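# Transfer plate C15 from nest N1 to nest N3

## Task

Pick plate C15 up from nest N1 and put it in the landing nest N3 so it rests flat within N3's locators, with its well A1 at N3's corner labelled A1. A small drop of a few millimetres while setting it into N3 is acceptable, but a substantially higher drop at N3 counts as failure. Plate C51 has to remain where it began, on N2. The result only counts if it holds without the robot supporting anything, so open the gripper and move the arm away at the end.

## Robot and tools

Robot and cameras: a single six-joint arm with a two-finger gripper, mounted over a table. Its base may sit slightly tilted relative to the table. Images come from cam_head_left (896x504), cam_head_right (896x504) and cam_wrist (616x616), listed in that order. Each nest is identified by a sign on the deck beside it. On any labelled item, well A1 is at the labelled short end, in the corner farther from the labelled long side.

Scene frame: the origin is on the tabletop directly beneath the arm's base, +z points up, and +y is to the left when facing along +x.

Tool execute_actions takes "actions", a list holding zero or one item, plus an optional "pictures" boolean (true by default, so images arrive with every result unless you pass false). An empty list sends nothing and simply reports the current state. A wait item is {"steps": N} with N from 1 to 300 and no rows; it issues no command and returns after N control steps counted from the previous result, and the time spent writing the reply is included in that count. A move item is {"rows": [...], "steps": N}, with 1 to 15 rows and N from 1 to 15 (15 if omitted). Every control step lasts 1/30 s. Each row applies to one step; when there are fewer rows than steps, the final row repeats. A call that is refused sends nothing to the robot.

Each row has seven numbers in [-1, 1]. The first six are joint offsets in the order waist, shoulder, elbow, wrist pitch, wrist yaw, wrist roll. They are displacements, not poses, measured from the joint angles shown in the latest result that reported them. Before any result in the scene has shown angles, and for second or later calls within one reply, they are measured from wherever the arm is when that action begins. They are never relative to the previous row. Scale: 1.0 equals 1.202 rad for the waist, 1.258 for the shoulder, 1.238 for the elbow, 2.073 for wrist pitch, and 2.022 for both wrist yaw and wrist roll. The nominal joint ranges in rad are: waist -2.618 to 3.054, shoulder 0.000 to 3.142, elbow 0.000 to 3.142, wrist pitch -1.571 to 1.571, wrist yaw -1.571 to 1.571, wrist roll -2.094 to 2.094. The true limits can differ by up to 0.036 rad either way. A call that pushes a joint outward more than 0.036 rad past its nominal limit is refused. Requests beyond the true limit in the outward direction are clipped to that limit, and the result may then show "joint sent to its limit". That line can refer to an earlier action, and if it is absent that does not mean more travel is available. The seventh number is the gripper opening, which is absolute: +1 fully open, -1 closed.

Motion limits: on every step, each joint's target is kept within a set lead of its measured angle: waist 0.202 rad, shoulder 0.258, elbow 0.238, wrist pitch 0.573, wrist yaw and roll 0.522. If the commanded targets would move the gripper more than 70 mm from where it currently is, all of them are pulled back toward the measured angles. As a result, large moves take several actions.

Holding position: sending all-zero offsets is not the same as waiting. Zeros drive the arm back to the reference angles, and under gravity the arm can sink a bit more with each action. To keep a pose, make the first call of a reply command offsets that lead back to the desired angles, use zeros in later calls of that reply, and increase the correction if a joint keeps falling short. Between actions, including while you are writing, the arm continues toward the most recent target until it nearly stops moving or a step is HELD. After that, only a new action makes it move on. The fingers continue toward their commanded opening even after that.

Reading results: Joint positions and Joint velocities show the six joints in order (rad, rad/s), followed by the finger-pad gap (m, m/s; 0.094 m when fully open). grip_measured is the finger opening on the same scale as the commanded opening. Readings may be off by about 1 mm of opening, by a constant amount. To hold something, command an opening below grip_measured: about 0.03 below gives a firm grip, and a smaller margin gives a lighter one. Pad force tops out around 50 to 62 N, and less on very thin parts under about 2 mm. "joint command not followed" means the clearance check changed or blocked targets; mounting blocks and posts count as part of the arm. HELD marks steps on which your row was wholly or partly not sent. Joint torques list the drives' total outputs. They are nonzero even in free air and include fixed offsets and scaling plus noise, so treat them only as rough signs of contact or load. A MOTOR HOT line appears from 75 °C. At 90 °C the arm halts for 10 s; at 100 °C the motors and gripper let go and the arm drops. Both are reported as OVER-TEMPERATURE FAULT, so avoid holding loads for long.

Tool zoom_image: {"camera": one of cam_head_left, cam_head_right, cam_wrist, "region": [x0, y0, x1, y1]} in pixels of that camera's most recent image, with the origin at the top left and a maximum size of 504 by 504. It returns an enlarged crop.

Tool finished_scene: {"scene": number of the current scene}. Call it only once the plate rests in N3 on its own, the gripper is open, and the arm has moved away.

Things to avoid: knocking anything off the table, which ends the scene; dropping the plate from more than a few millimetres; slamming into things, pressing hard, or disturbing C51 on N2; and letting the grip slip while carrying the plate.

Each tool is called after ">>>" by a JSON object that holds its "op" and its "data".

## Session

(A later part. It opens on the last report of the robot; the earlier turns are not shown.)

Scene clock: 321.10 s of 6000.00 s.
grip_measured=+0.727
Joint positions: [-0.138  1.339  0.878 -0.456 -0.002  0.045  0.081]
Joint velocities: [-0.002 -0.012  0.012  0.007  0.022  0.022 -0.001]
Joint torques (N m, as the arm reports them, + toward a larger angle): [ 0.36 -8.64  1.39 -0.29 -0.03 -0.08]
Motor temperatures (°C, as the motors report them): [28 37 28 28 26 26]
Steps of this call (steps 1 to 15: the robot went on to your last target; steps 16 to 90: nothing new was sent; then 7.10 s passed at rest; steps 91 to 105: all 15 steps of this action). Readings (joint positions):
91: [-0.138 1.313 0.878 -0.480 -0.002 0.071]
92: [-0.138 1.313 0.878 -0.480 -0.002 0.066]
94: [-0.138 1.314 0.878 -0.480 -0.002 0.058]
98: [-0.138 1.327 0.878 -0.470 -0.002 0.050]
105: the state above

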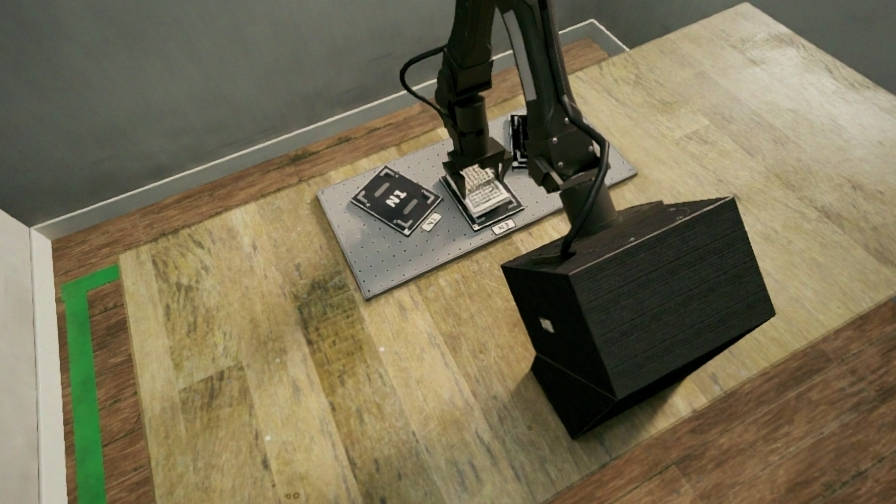

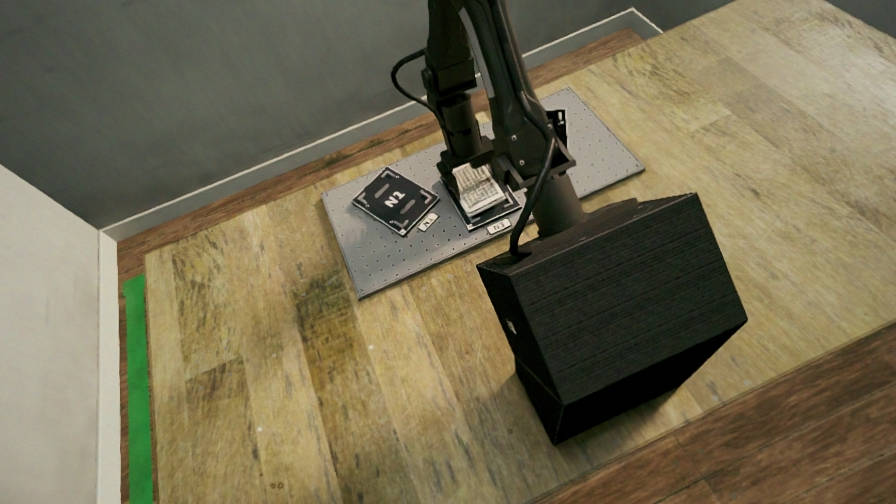

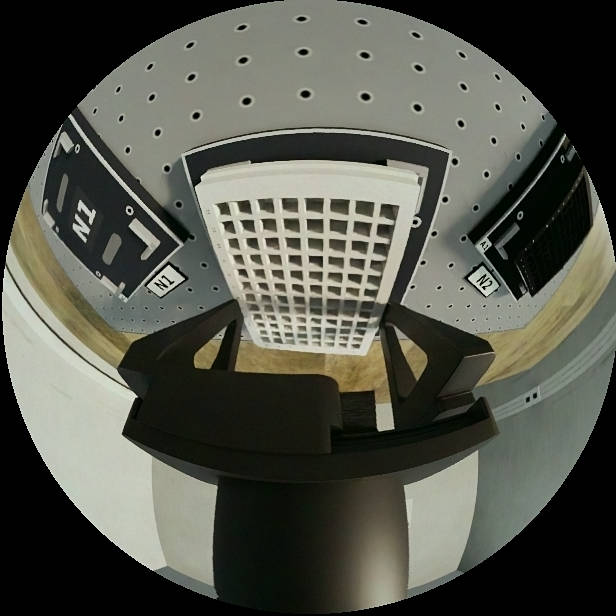

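>>> {"op": "execute_actions", "data": {"actions": [{"rows":[[0,-0.018,0,0,0,0,0.69],[0,-0.018,0,0,0,0,0.69],[0,-0.018,0,0,0,0,0.69],[0,-0.018,0,0,0,0,0.69],[-0.024,-0.018,-0.018,0.004,0,0,0.69]]}]}}

>>> {"op": "zoom_image", "data": {"camera": "cam_wrist", "region": [160, 110, 460, 370]}}

Scene clock: 332.30 s of 6000.00 s.
grip_measured=+0.727
Joint positions: [-0.153  1.339  0.878 -0.456 -0.01   0.042  0.081]
Joint velocities: [ 0.002 -0.017  0.002 -0.037  0.051 -0.007 -0.001]
Joint torques (N m, as the arm reports them, + toward a larger angle): [ -0.62 -10.98   0.41  -0.4    0.06   0.05]
Motor temperatures (°C, as the motors report them): [28 37 28 28 26 26]
Steps of this call (steps 1 to 15: the robot went on to your last target; steps 16 to 90: nothing new was sent; then 7.70 s passed at rest; steps 91 to 105: all 15 steps of this action). Readings (joint positions):
91: [-0.138 1.339 0.878 -0.456 -0.002 0.044]
92: [-0.138 1.339 0.878 -0.456 -0.002 0.044]
94: [-0.138 1.339 0.878 -0.456 -0.002 0.044]
98: [-0.151 1.339 0.878 -0.456 -0.007 0.044]
105: the state above

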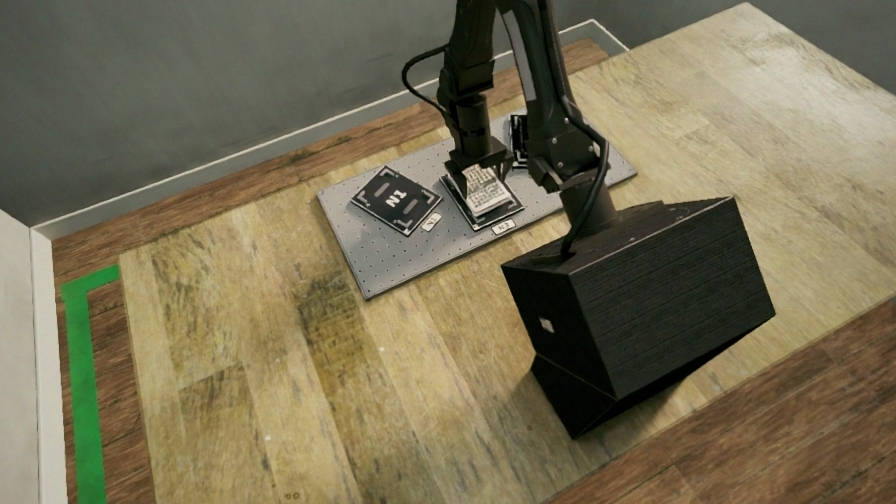

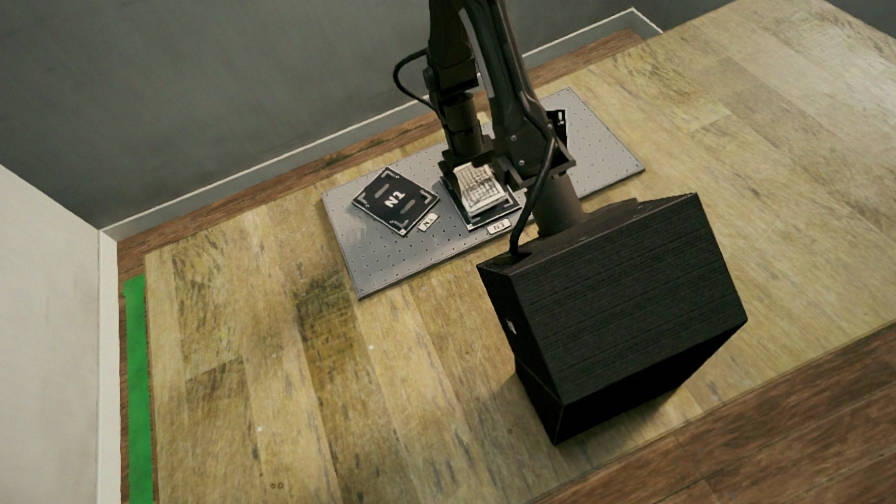

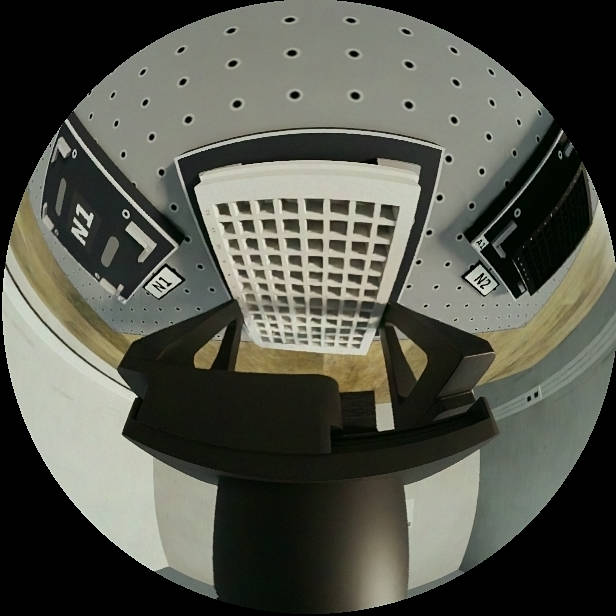

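Region (160, 110, 460, 370) of cam_wrist's 616x616 image, scaled by 1.680, with more detail than that image has; it fills the top 437 rows of this view, and the rest is white.

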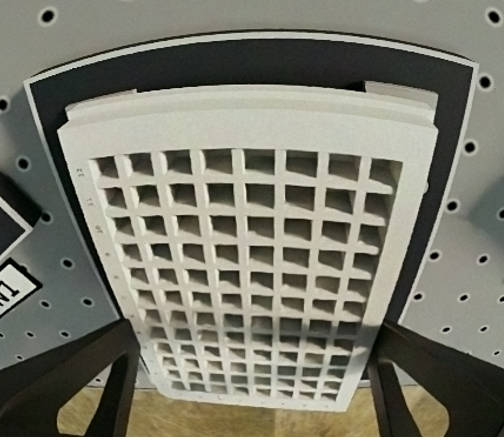

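>>> {"op": "execute_actions", "data": {"actions": [{"rows":[[0,-0.036,0,0,0.004,-0.012,0.69],[0,-0.036,0,0,0.004,-0.012,0.69],[0,-0.036,0,0,0.004,-0.012,0.69],[0,-0.036,0,0,0.004,-0.012,0.69],[0,-0.036,0,0,0.004,-0.012,0.69],[0,-0.036,0,0,0.004,-0.012,0.69],[0.017,-0.036,-0.03,0,0.004,-0.012,0.69]]}]}}

>>> {"op": "zoom_image", "data": {"camera": "cam_head_left", "region": [400, 110, 580, 250]}}

Scene clock: 343.63 s of 6000.00 s.
grip_measured=+0.727
Joint positions: [-0.143  1.312  0.853 -0.454 -0.008  0.024  0.081]
Joint velocities: [ 0.007 -0.022 -0.007 -0.037 -0.007  0.022 -0.   ]
Joint torques (N m, as the arm reports them, + toward a larger angle): [  0.95 -10.47   1.2   -0.43   0.    -0.03]
Motor temperatures (°C, as the motors report them): [28 38 28 28 26 26]
Steps of this call (steps 1 to 15: the robot went on to your last target; steps 16 to 90: nothing new was sent; then 7.83 s passed at rest; steps 91 to 105: all 15 steps of this action). Readings (joint positions):
91: [-0.153 1.337 0.878 -0.456 -0.010 0.039]
92: [-0.153 1.333 0.878 -0.457 -0.010 0.036]
94: [-0.153 1.322 0.878 -0.457 -0.010 0.031]
98: [-0.150 1.312 0.872 -0.454 -0.008 0.027]
105: the state above

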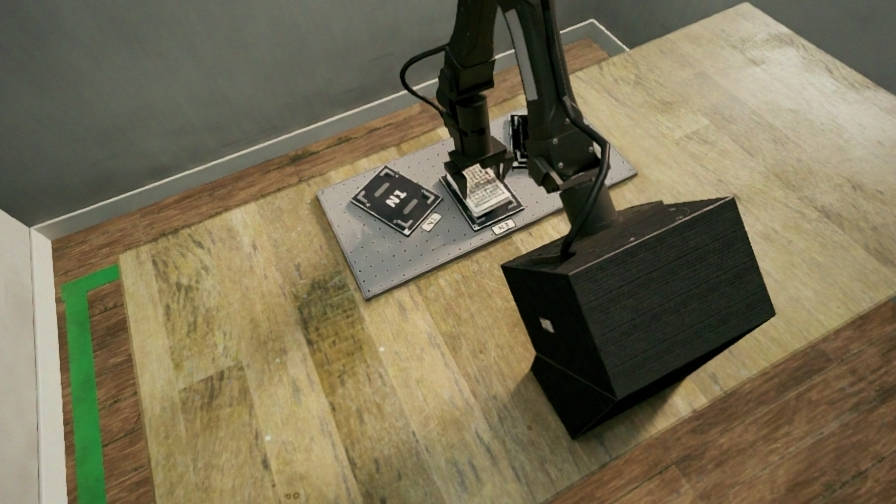

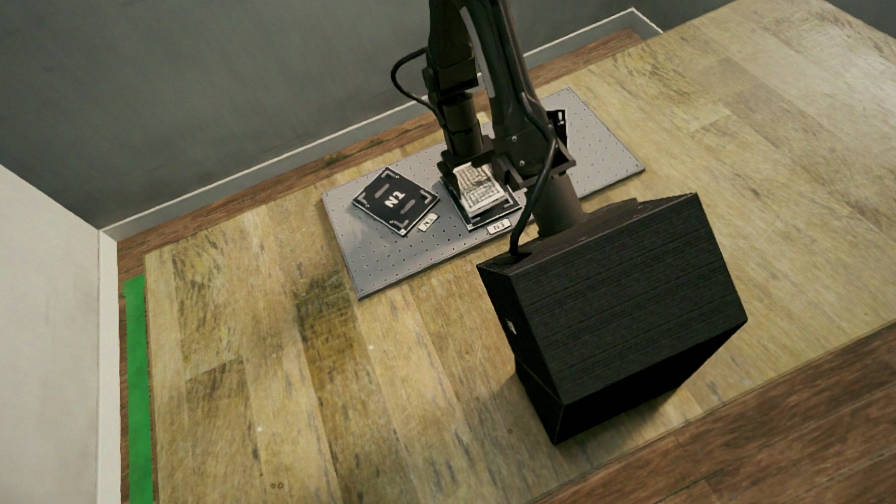

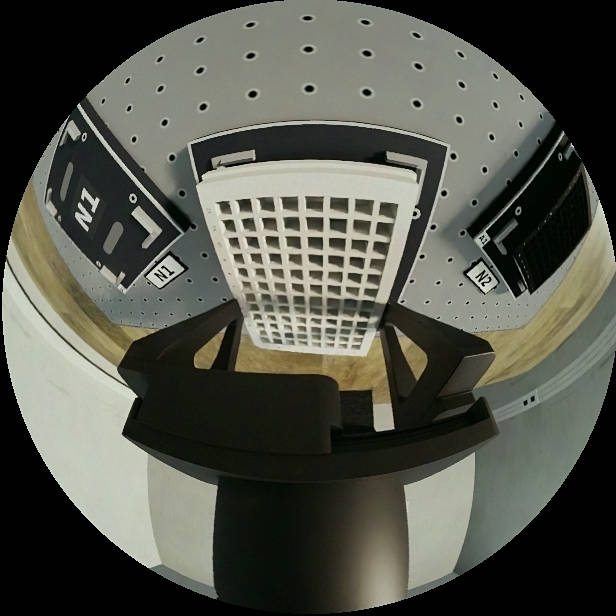

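Region (400, 110, 580, 250) of cam_head_left's 896x504 image, scaled by 2.800, with more detail than that image has.

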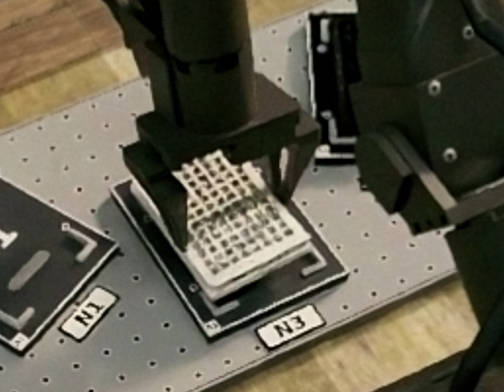

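>>> {"op": "execute_actions", "data": {"actions": [{"rows":[[-0.016,0,0,0,0,0,0.69],[-0.016,0,0,0,0,0,0.69],[-0.016,0,0,0,0,0,0.69],[-0.016,0,0,0,0,0,0.69],[-0.016,0,0,0,0,0,0.69],[-0.016,0.016,0,0.008,0,0,0.69]]}]}}

>>> {"op": "zoom_image", "data": {"camera": "cam_wrist", "region": [160, 110, 460, 370]}}

Scene clock: 352.87 s of 6000.00 s.
grip_measured=+0.727
Joint positions: [-0.152  1.328  0.853 -0.451 -0.008  0.024  0.081]
Joint velocities: [-0.007  0.007 -0.017 -0.066  0.051  0.007 -0.   ]
Joint torques (N m, as the arm reports them, + toward a larger angle): [-0.55 -8.37  2.31 -0.32 -0.02 -0.03]
Motor temperatures (°C, as the motors report them): [28 38 28 28 26 26]
Steps of this call (steps 1 to 15: the robot went on to your last target; steps 16 to 90: nothing new was sent; then 5.73 s passed at rest; steps 91 to 105: all 15 steps of this action). Readings (joint positions):
91: [-0.143 1.312 0.853 -0.454 -0.008 0.024]
92: [-0.145 1.312 0.853 -0.454 -0.008 0.024]
94: [-0.150 1.312 0.853 -0.454 -0.008 0.024]
98: [-0.152 1.320 0.853 -0.451 -0.008 0.024]
105: the state above

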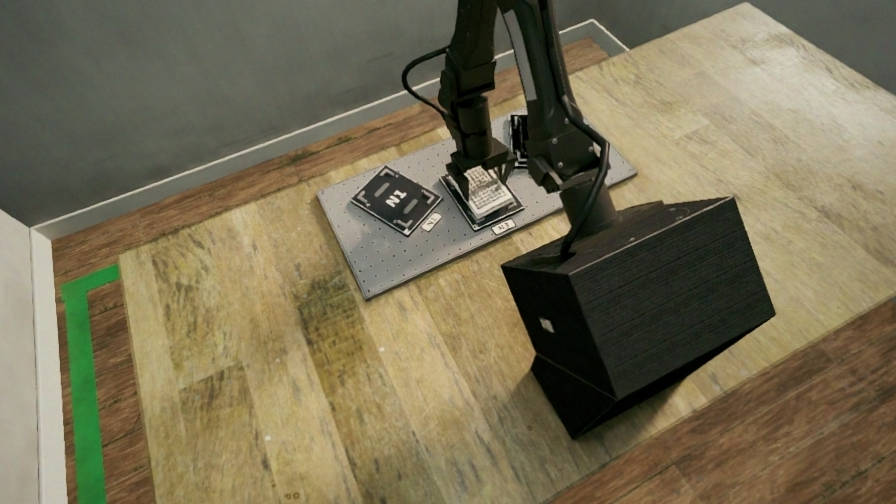

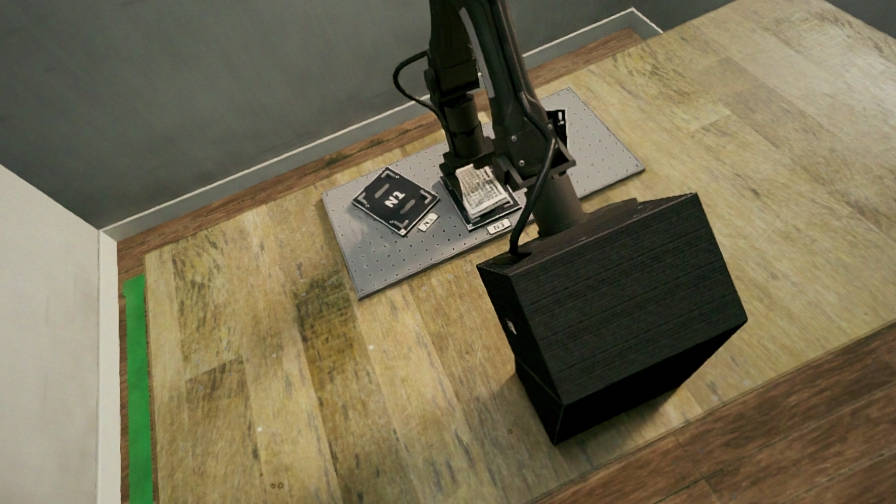

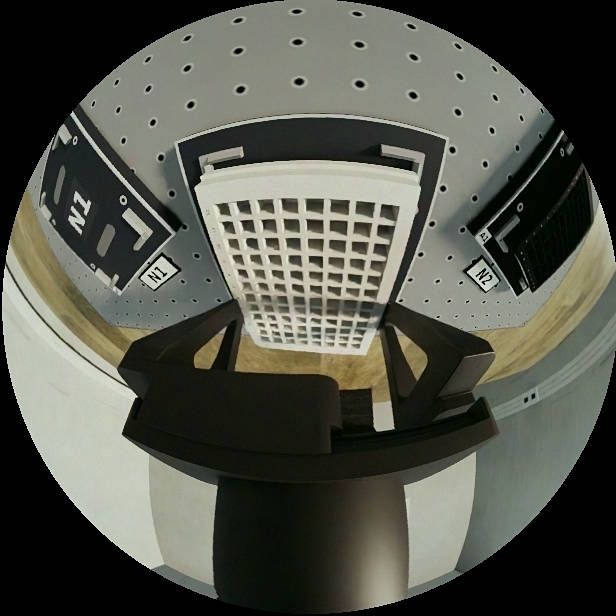

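Region (160, 110, 460, 370) of cam_wrist's 616x616 image, scaled by 1.680, with more detail than that image has; it fills the top 437 rows of this view, and the rest is white.

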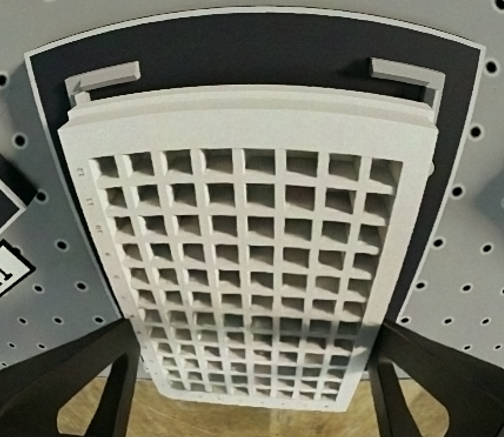

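>>> {"op": "execute_actions", "data": {"actions": [{"rows":[[0,0.01,0,0.006,0,-0.006,0.69],[0,0.01,0,0.006,0,-0.006,0.69],[0,0.01,0,0.006,0,-0.006,0.69],[0,0.02,0,0.012,0,-0.006,0.69]]}]}}

>>> {"op": "zoom_image", "data": {"camera": "cam_wrist", "region": [160, 110, 460, 370]}}

>>> {"op": "zoom_image", "data": {"camera": "cam_head_left", "region": [400, 110, 580, 250]}}

Scene clock: 361.80 s of 6000.00 s.
grip_measured=+0.727
Joint positions: [-0.152  1.342  0.853 -0.443 -0.005  0.021  0.081]
Joint velocities: [ 0.002 -0.022  0.007 -0.007  0.037  0.051  0.   ]
Joint torques (N m, as the arm reports them, + toward a larger angle): [ 0.12 -7.71  1.87 -0.31 -0.07 -0.08]
Motor temperatures (°C, as the motors report them): [28 37 28 28 26 26]
Steps of this call (steps 1 to 15: the robot went on to your last target; steps 16 to 90: nothing new was sent; then 5.43 s passed at rest; steps 91 to 105: all 15 steps of this action). Readings (joint positions):
91: [-0.152 1.328 0.853 -0.451 -0.008 0.023]
92: [-0.152 1.328 0.853 -0.451 -0.008 0.023]
94: [-0.152 1.329 0.853 -0.450 -0.008 0.022]
98: [-0.152 1.342 0.853 -0.443 -0.005 0.021]
105: the state above

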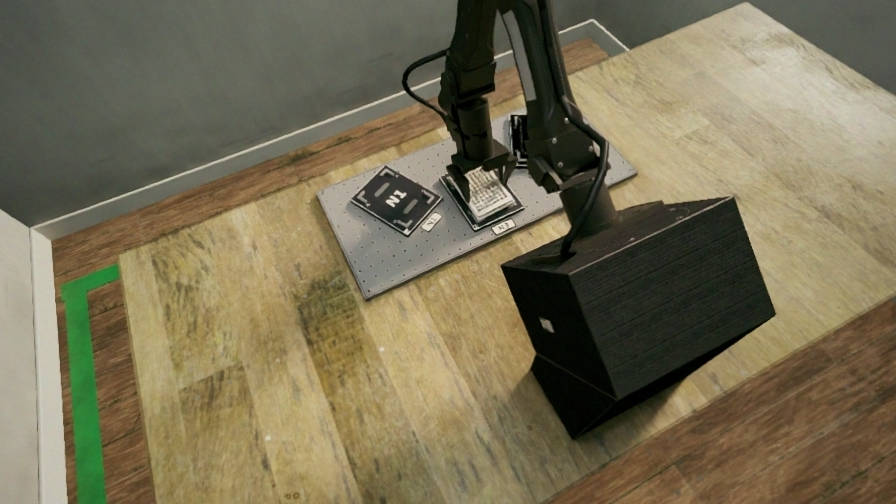

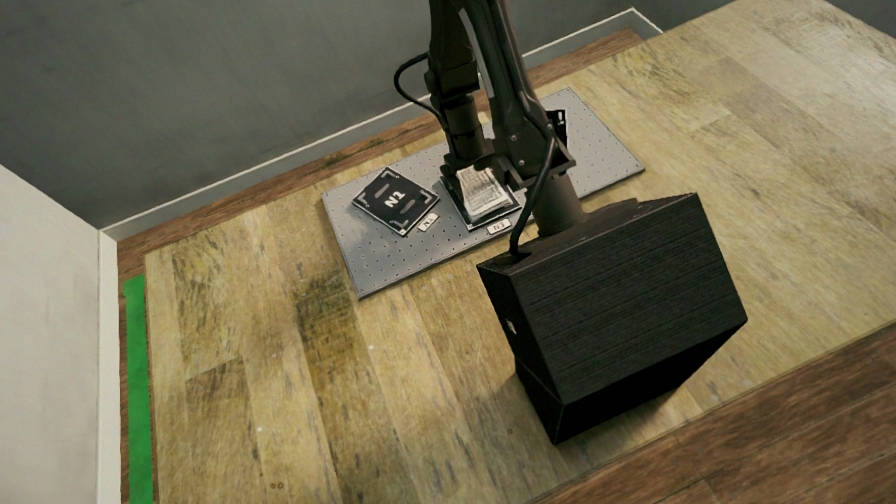

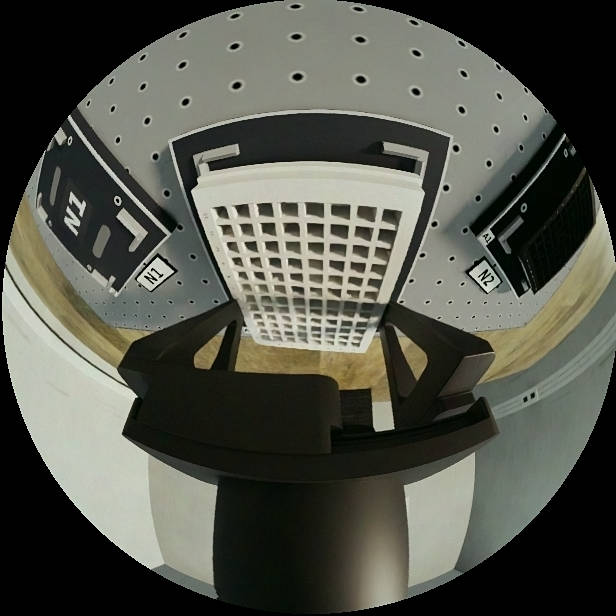

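Region (160, 110, 460, 370) of cam_wrist's 616x616 image, scaled by 1.680, with more detail than that image has; it fills the top 437 rows of this view, and the rest is white.

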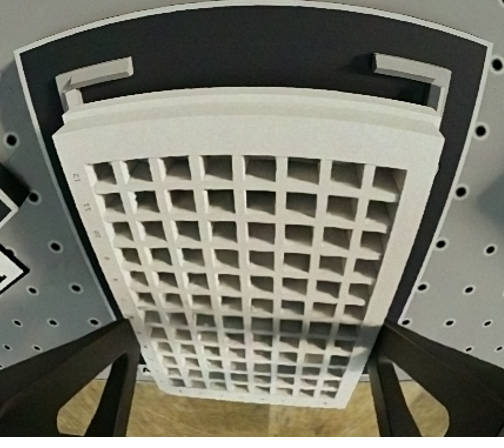

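Region (400, 110, 580, 250) of cam_head_left's 896x504 image, scaled by 2.800, with more detail than that image has.

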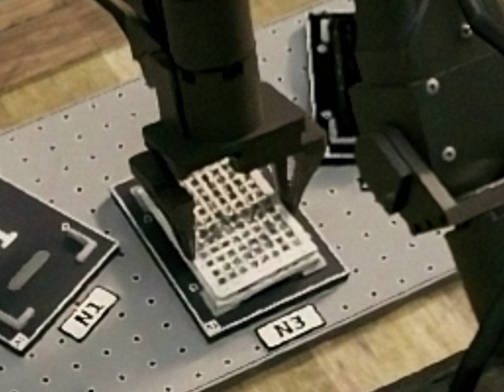

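>>> {"op": "execute_actions", "data": {"actions": [{"rows":[[0,-0.02,0.02,-0.006,0,0,0.69],[0,-0.02,0.02,-0.006,0,0,0.69],[0,-0.02,0.036,-0.012,0,0,0.69]]}]}}

>>> {"op": "zoom_image", "data": {"camera": "cam_wrist", "region": [160, 110, 460, 370]}}

>>> {"op": "zoom_image", "data": {"camera": "cam_head_left", "region": [400, 110, 580, 250]}}

Scene clock: 370.70 s of 6000.00 s.
grip_measured=+0.727
Joint positions: [-0.152  1.339  0.875 -0.461 -0.003  0.022  0.081]
Joint velocities: [-0.027  0.007 -0.012  0.037  0.022 -0.066  0.   ]
Joint torques (N m, as the arm reports them, + toward a larger angle): [  0.23 -10.96   3.75  -0.57  -0.02  -0.04]
Motor temperatures (°C, as the motors report them): [28 37 28 28 26 26]
Steps of this call (steps 1 to 15: the robot went on to your last target; steps 16 to 90: nothing new was sent; then 5.40 s passed at rest; steps 91 to 105: all 15 steps of this action). Readings (joint positions):
91: [-0.152 1.341 0.853 -0.444 -0.005 0.022]
92: [-0.152 1.340 0.853 -0.445 -0.004 0.022]
94: [-0.152 1.339 0.861 -0.455 -0.004 0.022]
98: [-0.152 1.339 0.875 -0.459 -0.003 0.022]
105: the state above

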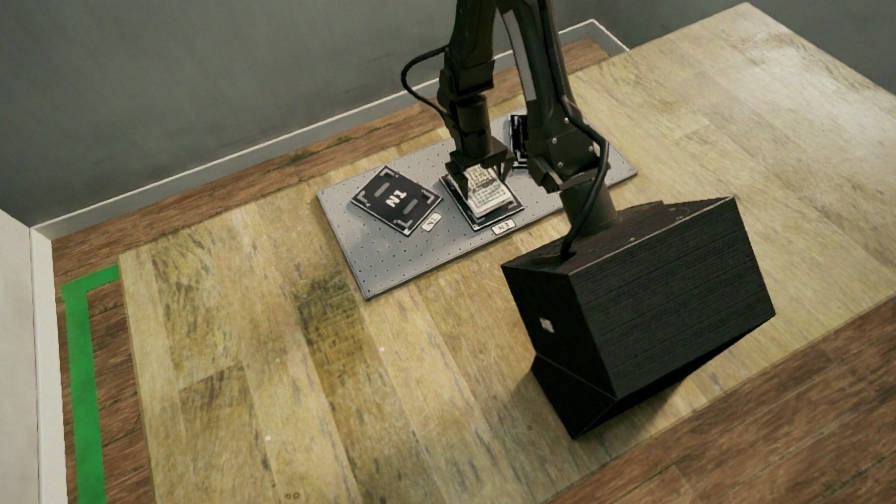

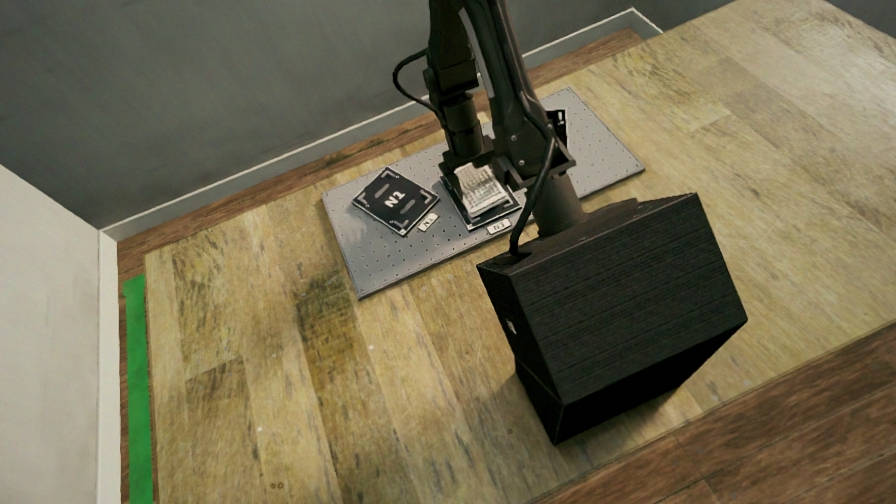

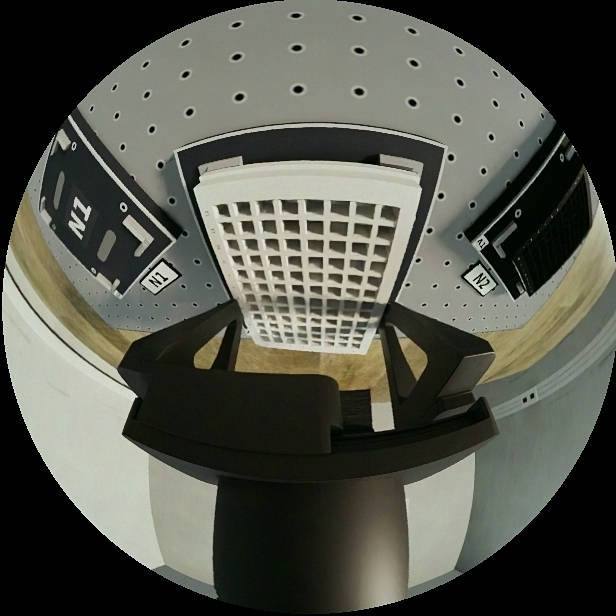

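Region (160, 110, 460, 370) of cam_wrist's 616x616 image, scaled by 1.680, with more detail than that image has; it fills the top 437 rows of this view, and the rest is white.

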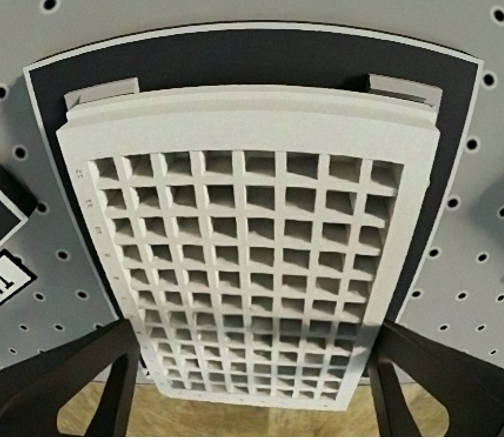

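Region (400, 110, 580, 250) of cam_head_left's 896x504 image, scaled by 2.800, with more detail than that image has.

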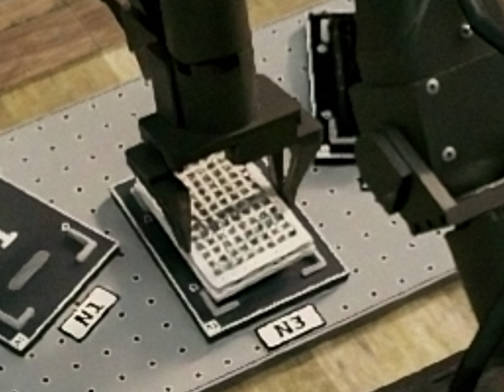

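>>> {"op": "execute_actions", "data": {"actions": [{"rows":[[0,0.008,0,0.005,0,0,0.69],[0,0.008,0,0.005,0,0,0.69],[0,0.008,0,0.005,0,0,0.69],[0,0.016,-0.004,0.011,0,0,0.69],[0,0.016,-0.004,0.011,0,0,0.69],[0,0.016,-0.004,0.011,0,0,0.69],[0,0.024,-0.008,0.016,0,0,0.69]]}]}}

>>> {"op": "zoom_image", "data": {"camera": "cam_wrist", "region": [160, 110, 460, 370]}}

>>> {"op": "zoom_image", "data": {"camera": "cam_head_left", "region": [400, 110, 580, 250]}}

Scene clock: 379.93 s of 6000.00 s.
grip_measured=+0.727
Joint positions: [-0.152  1.359  0.875 -0.447  0.003  0.023  0.081]
Joint velocities: [-0.022 -0.007  0.017  0.037 -0.037  0.007 -0.001]
Joint torques (N m, as the arm reports them, + toward a larger angle): [ 0.47 -8.16  1.44 -0.31 -0.07 -0.02]
Motor temperatures (°C, as the motors report them): [28 37 28 28 26 26]
Steps of this call (steps 1 to 15: the robot went on to your last target; steps 16 to 90: nothing new was sent; then 5.73 s passed at rest; steps 91 to 105: all 15 steps of this action). Readings (joint positions):
91: [-0.152 1.339 0.875 -0.461 -0.003 0.022]
92: [-0.152 1.339 0.875 -0.461 -0.003 0.022]
94: [-0.152 1.340 0.875 -0.460 -0.003 0.022]
98: [-0.152 1.352 0.875 -0.452 -0.001 0.022]
105: the state above

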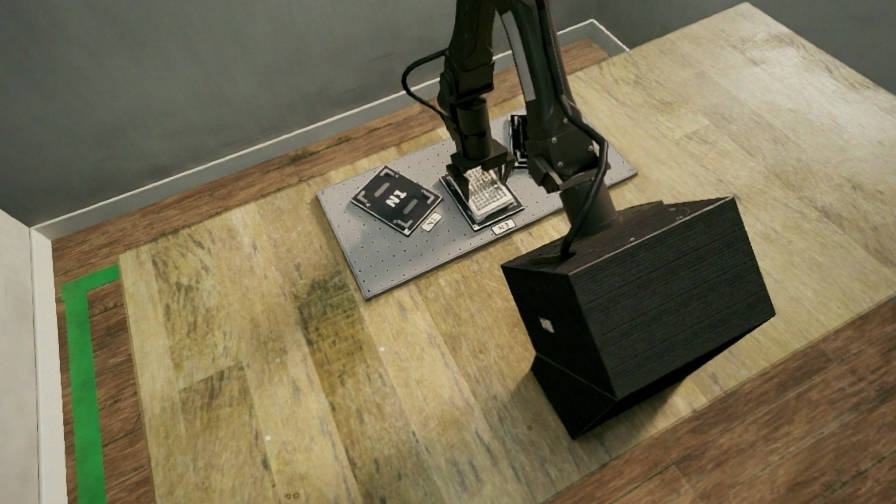

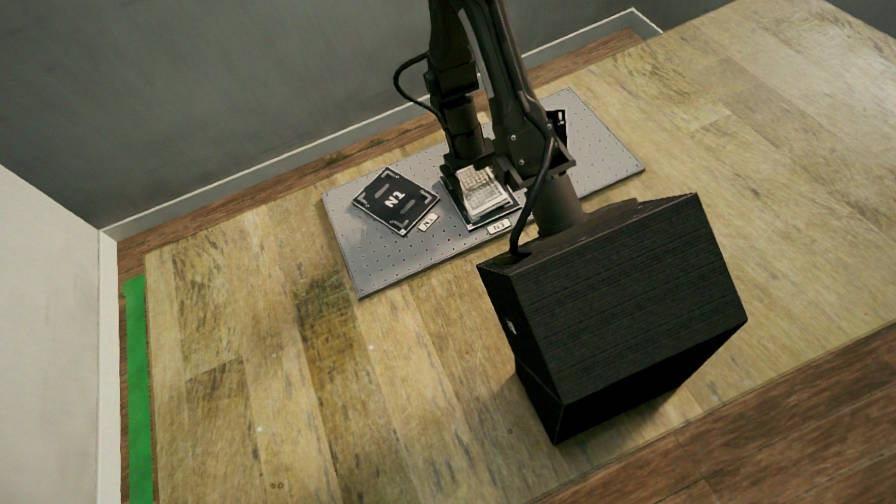

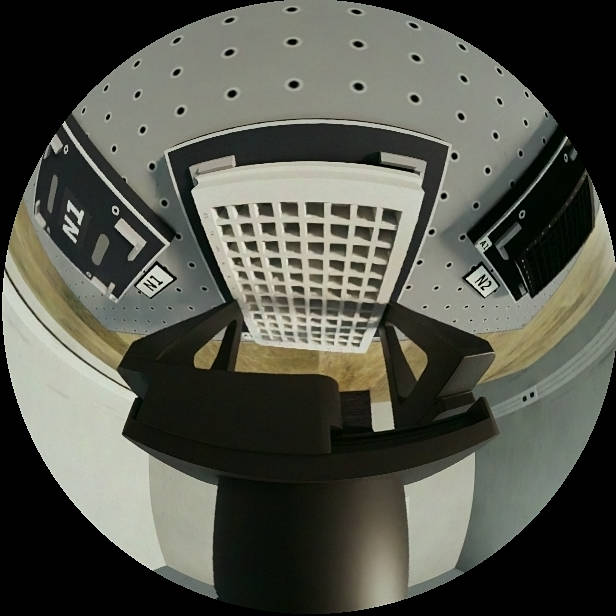

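Region (160, 110, 460, 370) of cam_wrist's 616x616 image, scaled by 1.680, with more detail than that image has; it fills the top 437 rows of this view, and the rest is white.

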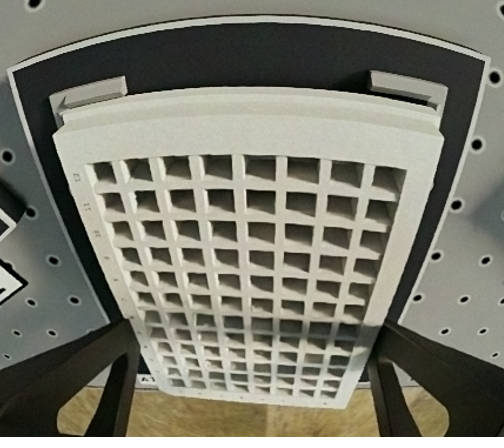

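Region (400, 110, 580, 250) of cam_head_left's 896x504 image, scaled by 2.800, with more detail than that image has.

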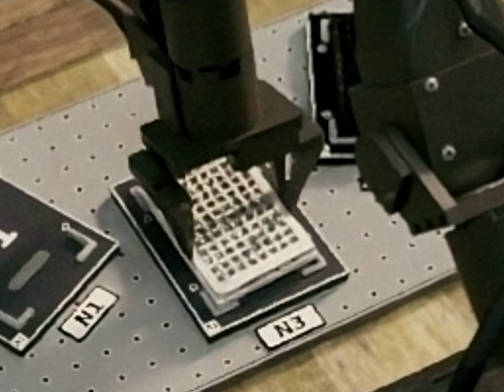

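>>> {"op": "execute_actions", "data": {"actions": [{"rows":[[0,-0.03,0,-0.006,0,0,0.69],[0,-0.03,0,-0.006,0,0,0.69],[0,-0.03,0,-0.006,0,0,0.69],[0,-0.03,0,-0.006,0,0,0.69],[0,-0.03,0,-0.006,0,-0.017,0.69]]}]}}

>>> {"op": "zoom_image", "data": {"camera": "cam_wrist", "region": [160, 110, 460, 370]}}

Scene clock: 400.87 s of 6000.00 s.
grip_measured=+0.727
Joint positions: [-0.152  1.344  0.875 -0.458  0.011  0.004  0.081]
Joint velocities: [-0.022  0.002  0.007  0.051 -0.037  0.037  0.   ]
Joint torques (N m, as the arm reports them, + toward a larger angle): [  0.33 -11.06   2.19  -0.53  -0.12  -0.11]
Motor temperatures (°C, as the motors report them): [28 36 28 28 26 26]
Steps of this call (steps 1 to 15: the robot went on to your last target; steps 16 to 90: nothing new was sent; then 17.43 s passed at rest; steps 91 to 105: all 15 steps of this action). Readings (joint positions):
91: [-0.152 1.357 0.875 -0.447 0.003 0.023]
92: [-0.152 1.354 0.875 -0.450 0.003 0.023]
94: [-0.152 1.347 0.875 -0.456 0.004 0.023]
98: [-0.152 1.344 0.875 -0.458 0.008 0.011]
105: the state above

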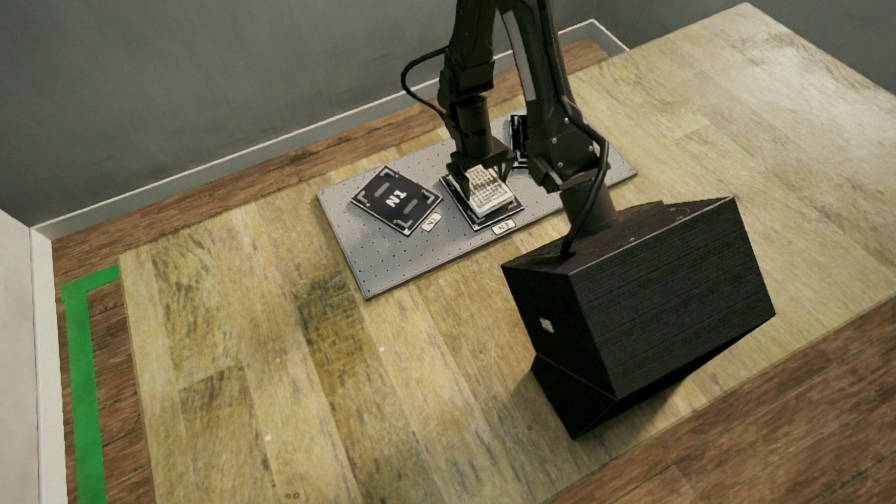

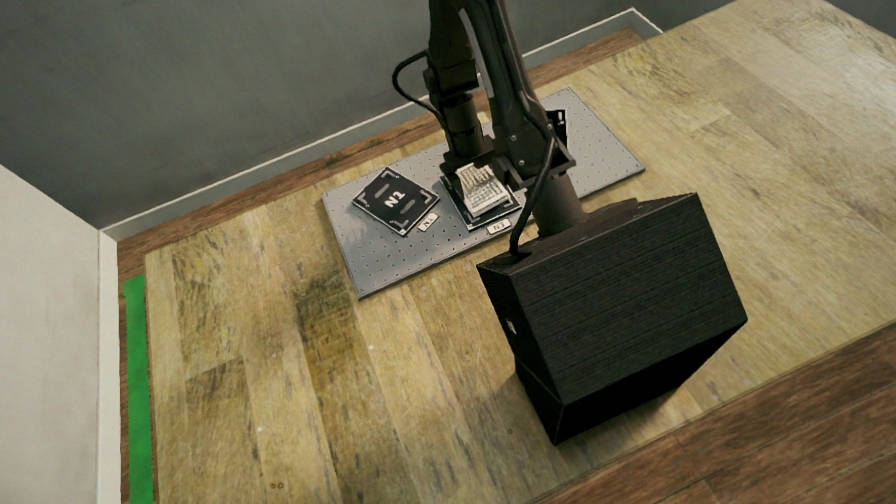

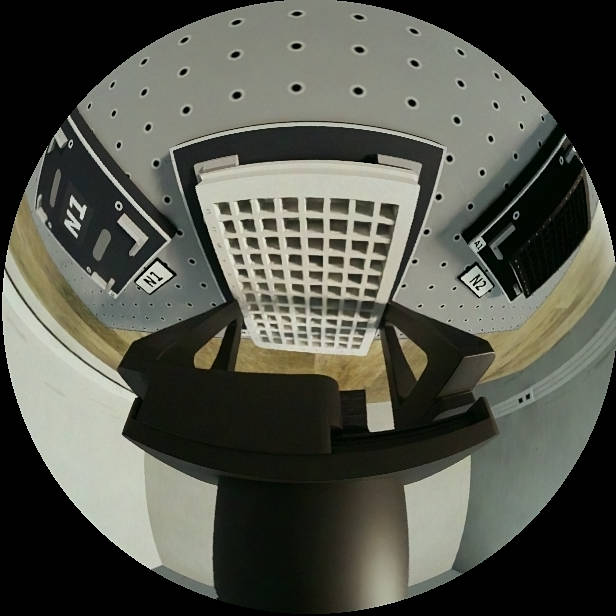

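Region (160, 110, 460, 370) of cam_wrist's 616x616 image, scaled by 1.680, with more detail than that image has; it fills the top 437 rows of this view, and the rest is white.

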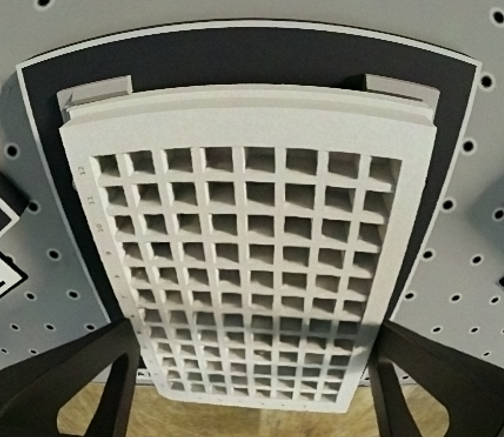

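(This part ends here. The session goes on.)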